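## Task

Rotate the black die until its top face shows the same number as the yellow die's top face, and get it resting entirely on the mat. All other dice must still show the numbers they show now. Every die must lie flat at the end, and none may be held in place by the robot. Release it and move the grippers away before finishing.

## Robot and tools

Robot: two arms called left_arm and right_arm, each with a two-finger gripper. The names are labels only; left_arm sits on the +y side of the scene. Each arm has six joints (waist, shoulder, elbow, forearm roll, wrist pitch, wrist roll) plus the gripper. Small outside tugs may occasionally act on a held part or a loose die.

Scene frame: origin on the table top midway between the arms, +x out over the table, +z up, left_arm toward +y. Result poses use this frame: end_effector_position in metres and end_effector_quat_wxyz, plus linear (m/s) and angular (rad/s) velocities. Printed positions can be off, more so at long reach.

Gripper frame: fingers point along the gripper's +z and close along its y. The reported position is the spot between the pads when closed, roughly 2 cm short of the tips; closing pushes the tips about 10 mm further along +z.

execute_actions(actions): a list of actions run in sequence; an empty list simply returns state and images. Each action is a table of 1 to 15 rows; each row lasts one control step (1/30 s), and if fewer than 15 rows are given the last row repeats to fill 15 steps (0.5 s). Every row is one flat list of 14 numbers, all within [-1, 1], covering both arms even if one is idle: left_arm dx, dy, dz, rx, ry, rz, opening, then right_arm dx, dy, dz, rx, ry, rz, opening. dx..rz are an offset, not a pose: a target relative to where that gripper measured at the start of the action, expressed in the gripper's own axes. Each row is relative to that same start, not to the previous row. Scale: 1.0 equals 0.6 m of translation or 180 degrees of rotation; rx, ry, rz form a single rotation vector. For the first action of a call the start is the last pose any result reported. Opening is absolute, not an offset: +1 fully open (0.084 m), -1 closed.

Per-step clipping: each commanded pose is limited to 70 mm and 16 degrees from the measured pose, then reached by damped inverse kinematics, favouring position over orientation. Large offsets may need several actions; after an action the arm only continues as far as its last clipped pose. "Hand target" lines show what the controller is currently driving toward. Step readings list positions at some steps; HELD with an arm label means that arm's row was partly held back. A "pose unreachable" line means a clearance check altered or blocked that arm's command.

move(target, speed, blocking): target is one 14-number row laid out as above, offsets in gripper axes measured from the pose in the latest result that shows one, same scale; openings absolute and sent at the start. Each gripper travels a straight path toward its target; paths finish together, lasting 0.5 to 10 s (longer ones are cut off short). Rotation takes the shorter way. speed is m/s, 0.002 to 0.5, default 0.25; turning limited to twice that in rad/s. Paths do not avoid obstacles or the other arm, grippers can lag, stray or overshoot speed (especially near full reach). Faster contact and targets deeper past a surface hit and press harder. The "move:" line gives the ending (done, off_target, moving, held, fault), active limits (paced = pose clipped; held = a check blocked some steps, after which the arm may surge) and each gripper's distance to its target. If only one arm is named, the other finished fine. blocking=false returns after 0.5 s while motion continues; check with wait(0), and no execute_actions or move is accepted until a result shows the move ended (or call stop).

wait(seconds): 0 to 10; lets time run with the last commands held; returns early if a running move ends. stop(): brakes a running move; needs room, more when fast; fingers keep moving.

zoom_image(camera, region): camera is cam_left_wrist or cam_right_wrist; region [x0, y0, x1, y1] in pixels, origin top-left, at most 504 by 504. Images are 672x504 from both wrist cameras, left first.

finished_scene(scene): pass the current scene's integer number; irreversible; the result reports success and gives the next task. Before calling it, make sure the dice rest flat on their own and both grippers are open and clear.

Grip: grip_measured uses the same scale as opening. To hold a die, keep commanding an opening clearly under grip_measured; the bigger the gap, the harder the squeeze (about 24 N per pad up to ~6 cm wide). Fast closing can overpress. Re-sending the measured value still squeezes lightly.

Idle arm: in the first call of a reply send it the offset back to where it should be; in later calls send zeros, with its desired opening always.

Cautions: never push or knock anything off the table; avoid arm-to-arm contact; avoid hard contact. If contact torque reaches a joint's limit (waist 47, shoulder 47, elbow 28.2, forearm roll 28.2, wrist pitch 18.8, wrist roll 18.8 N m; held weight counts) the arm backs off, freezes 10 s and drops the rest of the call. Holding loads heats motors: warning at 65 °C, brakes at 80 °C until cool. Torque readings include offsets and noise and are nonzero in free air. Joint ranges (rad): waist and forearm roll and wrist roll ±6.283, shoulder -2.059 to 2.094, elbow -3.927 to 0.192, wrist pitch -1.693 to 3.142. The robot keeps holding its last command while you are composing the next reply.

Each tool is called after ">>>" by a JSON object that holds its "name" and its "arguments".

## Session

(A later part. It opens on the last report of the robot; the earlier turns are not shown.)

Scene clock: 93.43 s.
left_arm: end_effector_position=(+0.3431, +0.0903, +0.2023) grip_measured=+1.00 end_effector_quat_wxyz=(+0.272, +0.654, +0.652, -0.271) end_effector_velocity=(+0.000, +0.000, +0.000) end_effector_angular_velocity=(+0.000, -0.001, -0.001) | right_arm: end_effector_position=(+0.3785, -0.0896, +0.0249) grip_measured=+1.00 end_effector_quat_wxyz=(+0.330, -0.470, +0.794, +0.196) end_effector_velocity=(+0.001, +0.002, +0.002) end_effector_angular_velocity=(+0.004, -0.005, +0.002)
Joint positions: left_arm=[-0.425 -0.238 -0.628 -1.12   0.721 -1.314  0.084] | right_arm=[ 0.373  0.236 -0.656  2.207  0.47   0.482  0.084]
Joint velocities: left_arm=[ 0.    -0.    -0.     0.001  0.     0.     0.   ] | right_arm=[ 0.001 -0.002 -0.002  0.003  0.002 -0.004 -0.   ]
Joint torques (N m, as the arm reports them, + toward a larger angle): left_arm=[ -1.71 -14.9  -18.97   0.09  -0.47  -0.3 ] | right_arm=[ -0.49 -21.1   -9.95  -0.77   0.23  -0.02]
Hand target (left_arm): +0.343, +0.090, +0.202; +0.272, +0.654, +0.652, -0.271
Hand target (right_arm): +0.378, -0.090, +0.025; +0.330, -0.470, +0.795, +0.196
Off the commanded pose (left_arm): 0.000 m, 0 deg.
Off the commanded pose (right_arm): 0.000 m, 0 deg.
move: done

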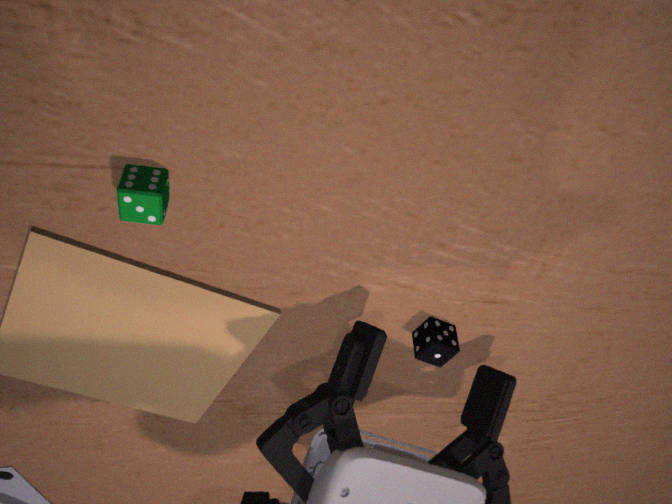

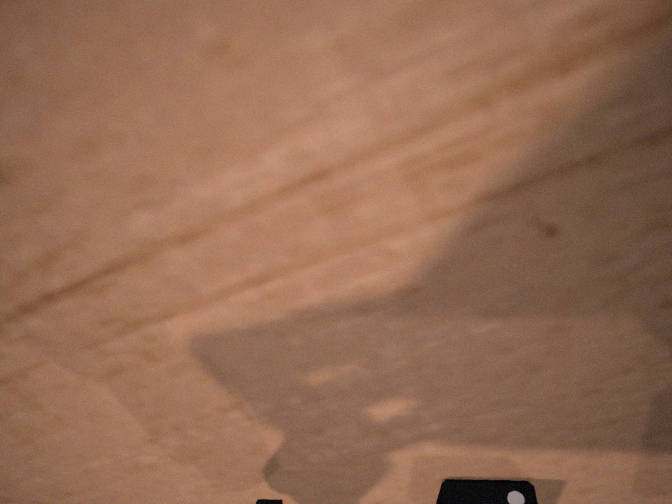

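>>> {"name": "move", "arguments": {"target": [0,0,0,0,0,0,1, 0.007,0,0.007,0,0,0,1], "speed": 0.03}}

>>> {"name": "move", "arguments": {"target": [0,0,0,0,0,0,1, 0,0,0,0,0,0,-0.9]}}

>>> {"name": "zoom_image", "arguments": {"camera": "cam_left_wrist", "region": [300,250,600,475]}}

Scene clock: 97.50 s.
left_arm: end_effector_position=(+0.3431, +0.0903, +0.2023) grip_measured=+1.00 end_effector_quat_wxyz=(+0.272, +0.654, +0.652, -0.271) end_effector_velocity=(-0.000, +0.000, -0.000) end_effector_angular_velocity=(+0.001, -0.001, -0.001) | right_arm: end_effector_position=(+0.3785, -0.0896, +0.0190) grip_measured=+1.00 end_effector_quat_wxyz=(+0.331, -0.470, +0.794, +0.196) end_effector_velocity=(+0.000, +0.001, +0.001) end_effector_angular_velocity=(+0.003, -0.003, +0.002)
Joint positions: left_arm=[-0.425 -0.238 -0.628 -1.12   0.721 -1.314  0.084] | right_arm=[ 0.369  0.256 -0.662  2.224  0.48   0.459  0.084]
Joint velocities: left_arm=[-0.     0.     0.     0.001 -0.     0.001  0.   ] | right_arm=[ 0.001 -0.001 -0.001  0.001  0.002 -0.002  0.   ]
Joint torques (N m, as the arm reports them, + toward a larger angle): left_arm=[ -1.69 -14.92 -19.09   0.2   -0.5   -0.32] | right_arm=[ -0.11 -20.92 -10.45  -0.59   0.05  -0.05]
Hand target (left_arm): +0.343, +0.090, +0.202; +0.272, +0.654, +0.652, -0.271
Hand target (right_arm): +0.378, -0.090, +0.019; +0.330, -0.470, +0.794, +0.196
Off the commanded pose (left_arm): 0.000 m, 0 deg.
Off the commanded pose (right_arm): 0.000 m, 0 deg.
move: done

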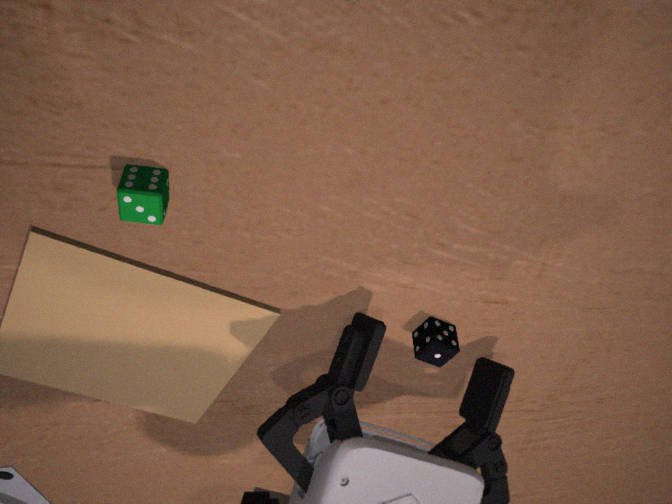

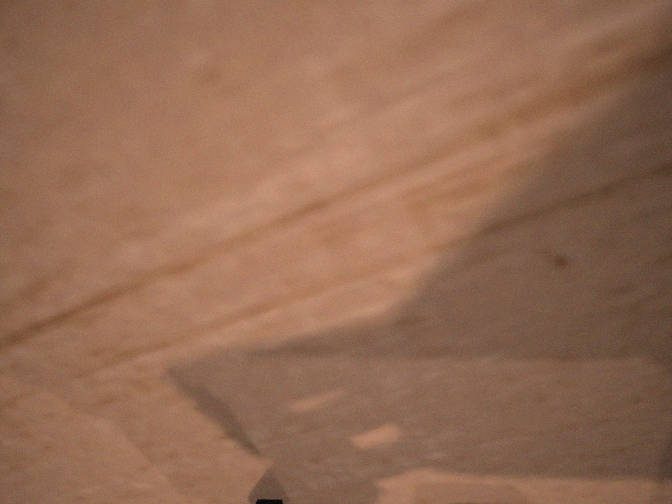

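Scene clock: 98.20 s.
left_arm: end_effector_position=(+0.3431, +0.0903, +0.2023) grip_measured=+1.00 end_effector_quat_wxyz=(+0.272, +0.654, +0.652, -0.271) end_effector_velocity=(+0.000, +0.000, -0.000) end_effector_angular_velocity=(+0.001, -0.000, -0.000) | right_arm: end_effector_position=(+0.3827, -0.0863, +0.0240) grip_measured=-0.56 end_effector_quat_wxyz=(+0.337, -0.470, +0.792, +0.197) end_effector_velocity=(-0.000, -0.001, -0.001) end_effector_angular_velocity=(-0.002, +0.001, -0.000)
Joint positions: left_arm=[-0.425 -0.238 -0.628 -1.12   0.721 -1.314  0.084] | right_arm=[ 0.37   0.252 -0.67   2.224  0.482  0.459  0.02 ]
Joint velocities: left_arm=[ 0.     0.    -0.     0.001  0.    -0.001 -0.   ] | right_arm=[-0.     0.     0.001 -0.001 -0.001  0.001  0.   ]
Joint torques (N m, as the arm reports them, + toward a larger angle): left_arm=[ -1.71 -14.72 -19.     0.04  -0.46  -0.34] | right_arm=[-2.3   3.7   4.05 -1.51 -5.69 -0.31]
Hand target (left_arm): +0.343, +0.090, +0.202; +0.272, +0.654, +0.652, -0.271
Hand target (right_arm): +0.378, -0.090, +0.019; +0.331, -0.470, +0.794, +0.196
Off the commanded pose (left_arm): 0.000 m, 0 deg.
Off the commanded pose (right_arm): 0.007 m, 1 deg.
move: off_target (right_arm)

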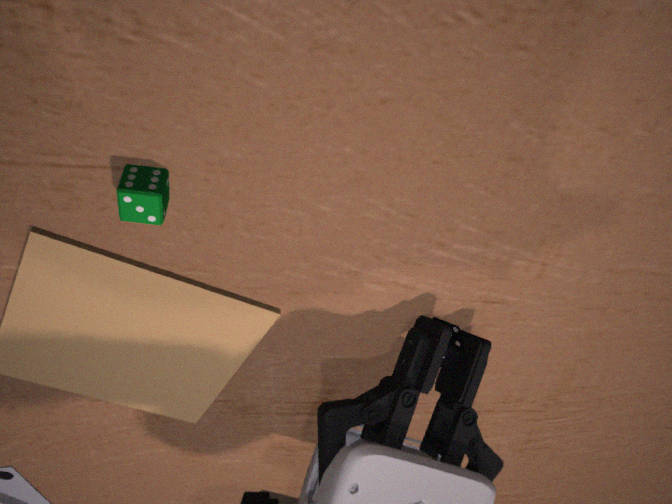

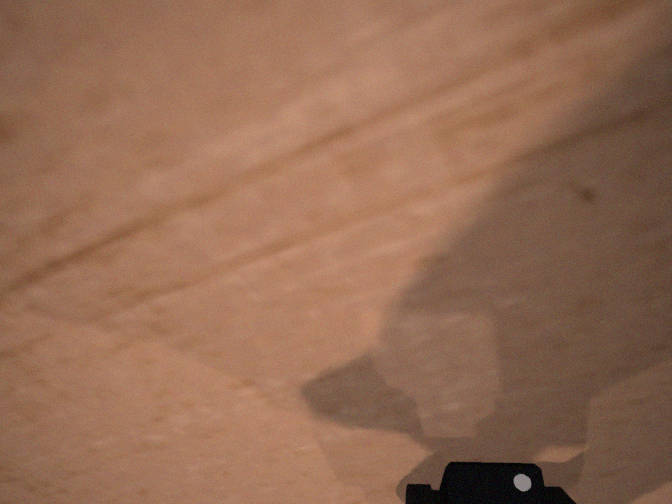

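Region (300, 250, 600, 475) of cam_left_wrist's 672x504 image, scaled by 1.680, with more detail than that image has; it fills the top 378 rows of this view, and the rest is white.

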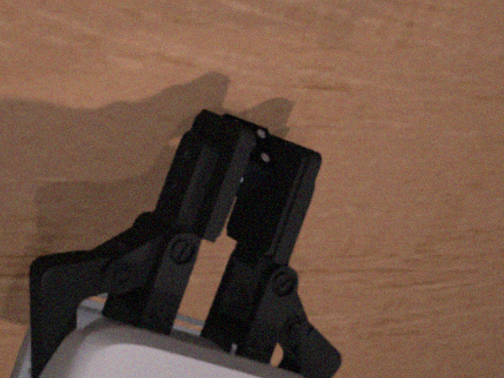

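>>> {"name": "move", "arguments": {"target": [0.2,0,-0.2,0,0.25,0,1, -0.13,0,-0.13,0,0,0,-0.9], "speed": 0.2}}

>>> {"name": "move", "arguments": {"target": [0,0,0,0,0,0,1, 0,0,0,0,0.5,0,-0.9], "speed": 0.3}}

Scene clock: 107.50 s.
left_arm: end_effector_position=(+0.3430, +0.2607, +0.2018) grip_measured=+1.00 end_effector_quat_wxyz=(+0.000, +0.707, +0.707, +0.000) end_effector_velocity=(+0.000, +0.000, +0.000) end_effector_angular_velocity=(+0.001, -0.001, -0.001) | right_arm: end_effector_position=(+0.3813, -0.0876, +0.1340) grip_measured=-0.56 end_effector_quat_wxyz=(+0.336, -0.470, +0.792, +0.197) end_effector_velocity=(+0.001, -0.000, +0.001) end_effector_angular_velocity=(-0.001, -0.001, -0.002)
Joint positions: left_arm=[-0.299 -0.381 -0.685  0.     1.065 -2.022  0.084] | right_arm=[ 0.424 -0.106 -0.57   1.748  0.346  1.026  0.019]
Joint velocities: left_arm=[ 0.001 -0.001 -0.001  0.002  0.001  0.    -0.   ] | right_arm=[-0.001 -0.001 -0.001 -0.004 -0.001  0.004  0.   ]
Joint torques (N m, as the arm reports them, + toward a larger angle): left_arm=[ -1.79 -12.46 -19.72   0.05  -1.31  -0.3 ] | right_arm=[ -0.68 -16.74 -13.92  -1.57  -0.1   -0.02]
Hand target (left_arm): +0.343, +0.261, +0.202; +0.000, +0.707, +0.707, +0.000
Hand target (right_arm): +0.381, -0.088, +0.134; +0.336, -0.470, +0.792, +0.197
Off the commanded pose (left_arm): 0.001 m, 0 deg.
Off the commanded pose (right_arm): 0.000 m, 0 deg.
move: done

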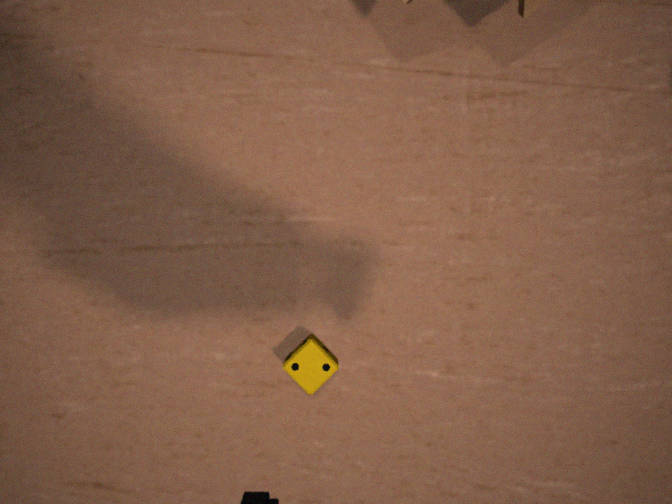

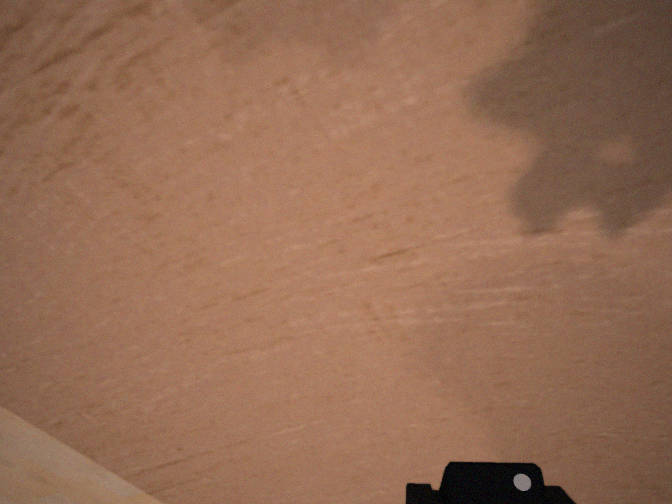

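Scene clock: 110.60 s.
left_arm: end_effector_position=(+0.3430, +0.2607, +0.2018) grip_measured=+1.00 end_effector_quat_wxyz=(+0.000, +0.707, +0.707, +0.000) end_effector_velocity=(+0.000, +0.000, +0.000) end_effector_angular_velocity=(+0.001, -0.001, -0.000) | right_arm: end_effector_position=(+0.3819, -0.0884, +0.1346) grip_measured=-0.56 end_effector_quat_wxyz=(-0.321, -0.470, +0.798, -0.195) end_effector_velocity=(-0.001, -0.001, -0.002) end_effector_angular_velocity=(-0.006, +0.005, +0.000)
Joint positions: left_arm=[-0.299 -0.381 -0.685  0.     1.065 -2.022  0.084] | right_arm=[ 0.585  0.717 -1.833 -0.239  1.85   2.843  0.019]
Joint velocities: left_arm=[ 0.001 -0.    -0.     0.001 -0.     0.    -0.   ] | right_arm=[-0.     0.005  0.001 -0.001  0.003 -0.    -0.   ]
Joint torques (N m, as the arm reports them, + toward a larger angle): left_arm=[ -1.79 -12.62 -19.92  -0.02  -1.29  -0.33] | right_arm=[ -0.9  -35.5  -15.06  -1.6    0.32  -0.07]
Hand target (left_arm): +0.343, +0.261, +0.202; +0.000, +0.707, +0.707, +0.000
Hand target (right_arm): +0.382, -0.088, +0.134; -0.322, -0.470, +0.798, -0.195
Off the commanded pose (left_arm): 0.000 m, 0 deg.
Off the commanded pose (right_arm): 0.001 m, 0 deg.
move: done

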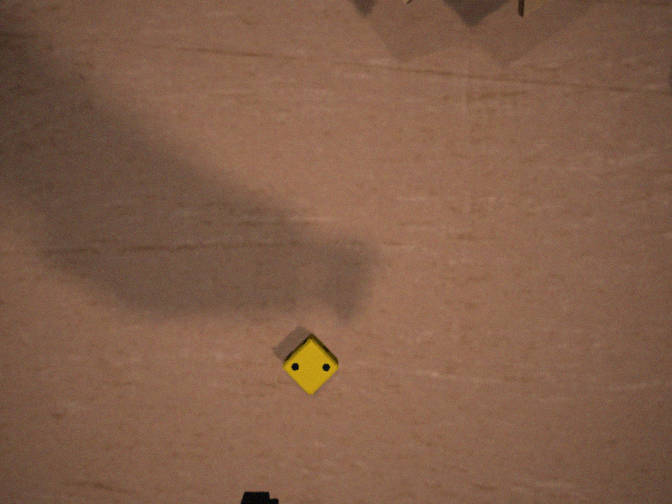

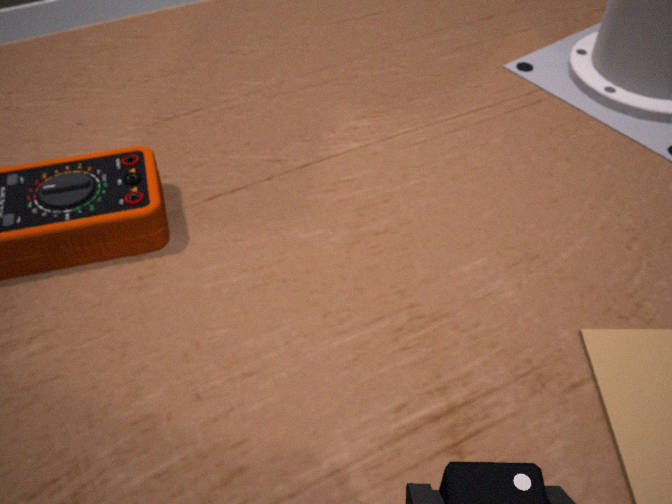

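>>> {"name": "move", "arguments": {"target": [0,0,0,0,0,0,1, 0.018,0.267,0.195,0,0,0,-0.9], "speed": 0.2}}

Scene clock: 115.80 s.
left_arm: end_effector_position=(+0.3430, +0.2607, +0.2018) grip_measured=+1.00 end_effector_quat_wxyz=(+0.000, +0.707, +0.707, +0.000) end_effector_velocity=(+0.000, +0.000, -0.000) end_effector_angular_velocity=(-0.001, +0.001, +0.003) | right_arm: end_effector_position=(+0.1995, -0.0891, +0.0574) grip_measured=-0.56 end_effector_quat_wxyz=(-0.321, -0.471, +0.799, -0.194) end_effector_velocity=(-0.001, -0.001, -0.001) end_effector_angular_velocity=(-0.003, +0.002, -0.000)
Joint positions: left_arm=[-0.299 -0.381 -0.685  0.     1.065 -2.022  0.084] | right_arm=[ 0.82   0.438 -1.142 -0.069  1.47   3.089  0.019]
Joint velocities: left_arm=[ 0.001 -0.     0.    -0.002  0.    -0.001 -0.   ] | right_arm=[ 0.    -0.     0.005  0.001 -0.002  0.001 -0.   ]
Joint torques (N m, as the arm reports them, + toward a larger angle): left_arm=[ -1.64 -12.53 -19.91   0.13  -1.35  -0.33] | right_arm=[ -0.18 -27.72 -12.64  -0.96   0.45  -0.01]
Hand target (left_arm): +0.343, +0.261, +0.202; +0.000, +0.707, +0.707, +0.000
Hand target (right_arm): +0.199, -0.089, +0.057; -0.321, -0.471, +0.798, -0.194
Off the commanded pose (left_arm): 0.000 m, 0 deg.
Off the commanded pose (right_arm): 0.001 m, 0 deg.
move: done

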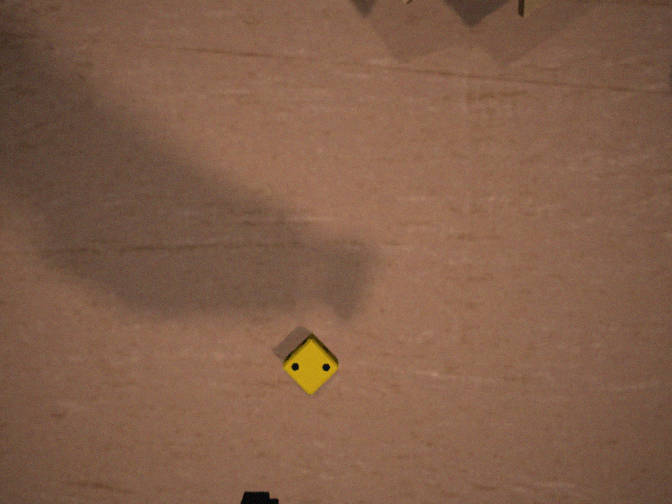

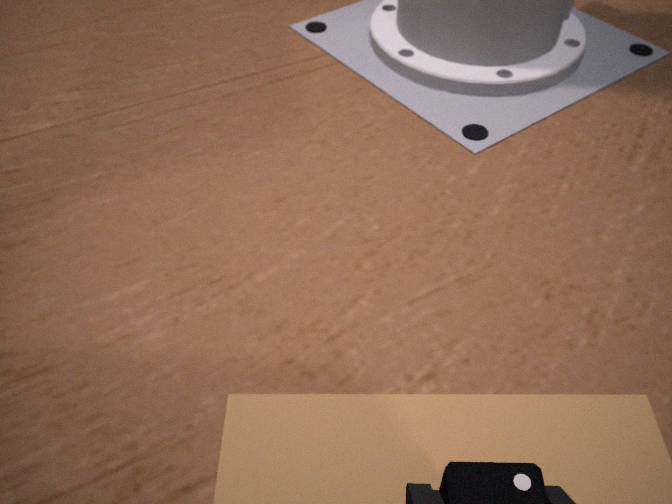

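>>> {"name": "move", "arguments": {"target": [0,0,0,0,0,0,1, -0.034,0,0.034,0,0,0,-0.9], "speed": 0.03}}

Scene clock: 118.90 s.
left_arm: end_effector_position=(+0.3430, +0.2607, +0.2018) grip_measured=+1.00 end_effector_quat_wxyz=(+0.000, +0.707, +0.707, +0.000) end_effector_velocity=(-0.000, -0.000, -0.000) end_effector_angular_velocity=(-0.000, +0.000, +0.001) | right_arm: end_effector_position=(+0.1999, -0.0886, +0.0293) grip_measured=-0.56 end_effector_quat_wxyz=(-0.321, -0.471, +0.798, -0.194) end_effector_velocity=(+0.000, +0.001, -0.001) end_effector_angular_velocity=(+0.003, -0.002, -0.000)
Joint positions: left_arm=[-0.299 -0.381 -0.685  0.     1.065 -2.022  0.084] | right_arm=[ 0.82   0.501 -1.142 -0.07   1.408  3.093  0.019]
Joint velocities: left_arm=[-0.     0.    -0.    -0.    -0.    -0.001 -0.   ] | right_arm=[-0.     0.002  0.     0.    -0.005  0.     0.   ]
Joint torques (N m, as the arm reports them, + toward a larger angle): left_arm=[ -1.72 -12.59 -19.91   0.16  -1.31  -0.36] | right_arm=[ -0.59 -24.59 -11.44  -1.14  -1.52  -0.06]
Hand target (left_arm): +0.343, +0.261, +0.202; +0.000, +0.707, +0.707, +0.000
Hand target (right_arm): +0.200, -0.089, +0.029; -0.321, -0.471, +0.799, -0.194
Off the commanded pose (left_arm): 0.000 m, 0 deg.
Off the commanded pose (right_arm): 0.001 m, 0 deg.
move: done

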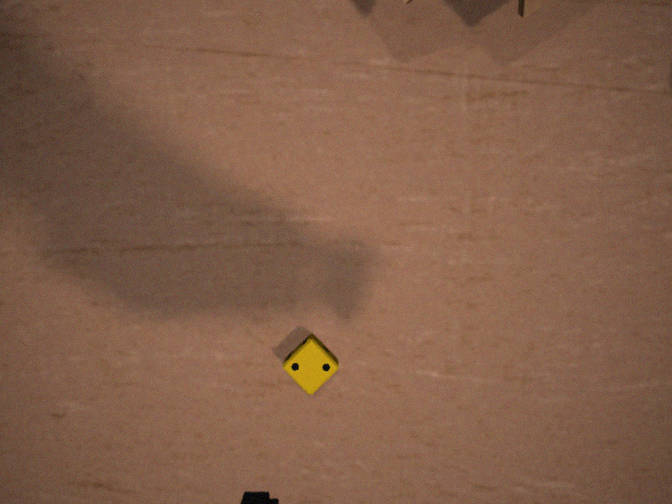

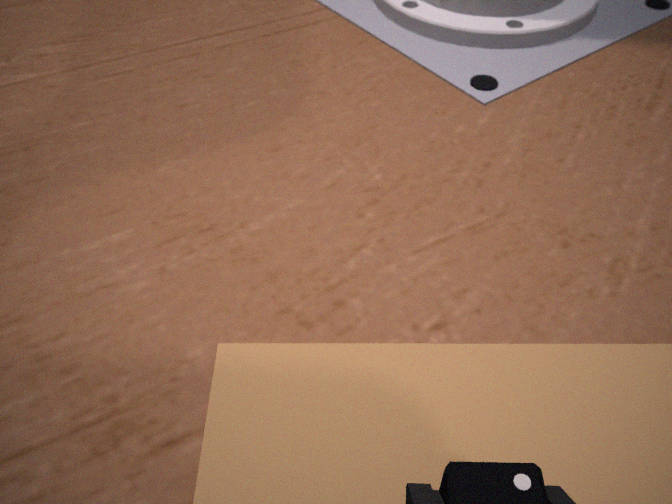

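Torque change suggests light contact. Release, then back off and look.

>>> {"name": "move", "arguments": {"target": [0,0,0,0,0,0,1, 0,0,0,0,0,0,1]}}

>>> {"name": "move", "arguments": {"target": [0,0,0,0,0,0,1, 0.15,0,-0.15,0,-0.25,0,1]}}

Scene clock: 121.83 s.
left_arm: end_effector_position=(+0.3430, +0.2607, +0.2018) grip_measured=+1.00 end_effector_quat_wxyz=(+0.000, +0.707, +0.707, +0.000) end_effector_velocity=(+0.000, +0.001, +0.000) end_effector_angular_velocity=(+0.001, -0.001, +0.001) | right_arm: end_effector_position=(+0.1999, -0.0887, +0.0292) grip_measured=+1.00 end_effector_quat_wxyz=(-0.321, -0.471, +0.798, -0.194) end_effector_velocity=(+0.000, -0.001, +0.001) end_effector_angular_velocity=(-0.001, +0.000, -0.002)
Joint positions: left_arm=[-0.299 -0.381 -0.685  0.     1.065 -2.022  0.084] | right_arm=[ 0.82   0.501 -1.142 -0.07   1.408  3.093  0.084]
Joint velocities: left_arm=[ 0.001 -0.    -0.     0.002 -0.    -0.001 -0.   ] | right_arm=[-0.002 -0.002 -0.    -0.     0.003  0.    -0.   ]
Joint torques (N m, as the arm reports them, + toward a larger angle): left_arm=[ -1.63 -12.44 -19.83   0.03  -1.34  -0.36] | right_arm=[ -0.64 -29.01 -12.06  -0.68   0.43  -0.19]
Hand target (left_arm): +0.343, +0.261, +0.202; +0.000, +0.707, +0.707, +0.000
Hand target (right_arm): +0.200, -0.089, +0.029; -0.321, -0.471, +0.798, -0.194
Off the commanded pose (left_arm): 0.000 m, 0 deg.
Off the commanded pose (right_arm): 0.000 m, 0 deg.
move: done

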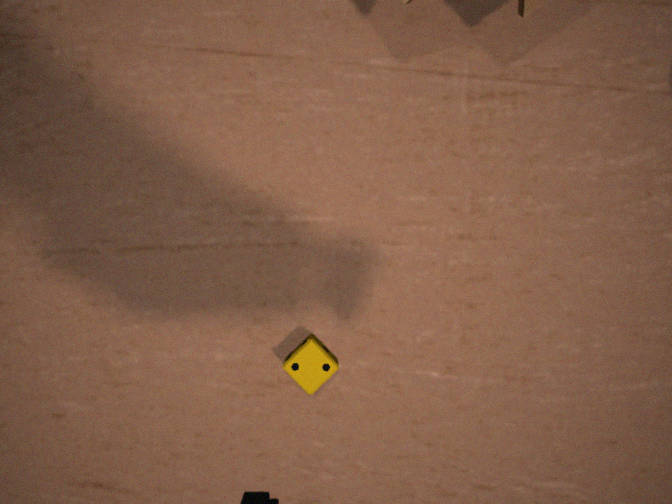

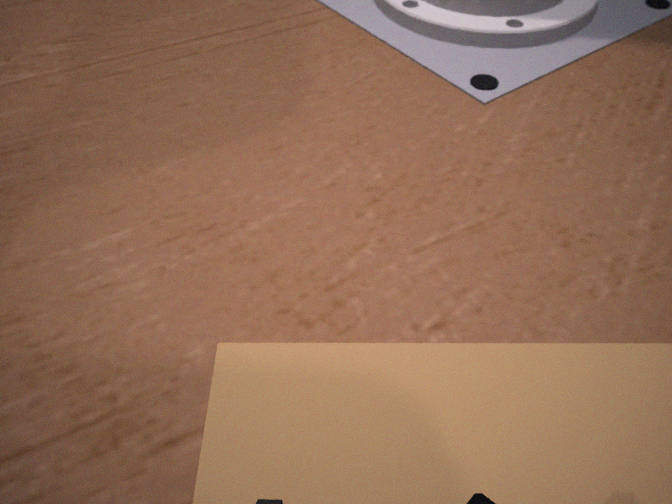

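Scene clock: 123.77 s.
left_arm: end_effector_position=(+0.3430, +0.2607, +0.2018) grip_measured=+1.00 end_effector_quat_wxyz=(+0.000, +0.707, +0.707, +0.000) end_effector_velocity=(+0.000, +0.000, +0.000) end_effector_angular_velocity=(+0.001, -0.001, -0.001) | right_arm: end_effector_position=(+0.1980, -0.0904, +0.1560) grip_measured=+1.00 end_effector_quat_wxyz=(+0.008, -0.509, +0.861, +0.001) end_effector_velocity=(-0.001, -0.000, -0.001) end_effector_angular_velocity=(-0.000, +0.001, +0.002)
Joint positions: left_arm=[-0.299 -0.381 -0.685  0.     1.065 -2.022  0.084] | right_arm=[ 0.774 -0.439 -0.496 -0.006  0.919  3.01   0.084]
Joint velocities: left_arm=[-0.    -0.     0.     0.002 -0.     0.     0.   ] | right_arm=[ 0.001 -0.     0.003  0.    -0.002 -0.001  0.   ]
Joint torques (N m, as the arm reports them, + toward a larger angle): left_arm=[ -1.63 -12.57 -19.87   0.16  -1.28  -0.35] | right_arm=[ -0.58 -10.92 -16.41  -1.35  -1.63  -0.01]
Hand target (left_arm): +0.343, +0.261, +0.202; +0.000, +0.707, +0.707, +0.000
Hand target (right_arm): +0.198, -0.090, +0.156; +0.009, -0.509, +0.861, +0.001
Off the commanded pose (left_arm): 0.000 m, 0 deg.
Off the commanded pose (right_arm): 0.001 m, 0 deg.
move: done

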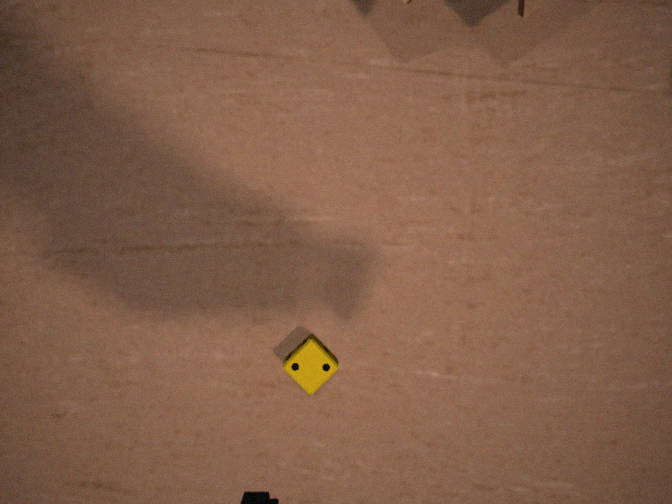

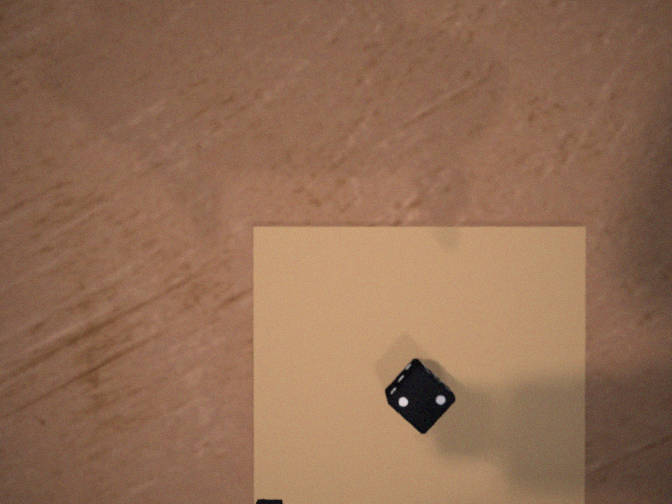

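>>> {"name": "finished_scene", "arguments": {"scene": 1}}

The scene is finished: the task was done.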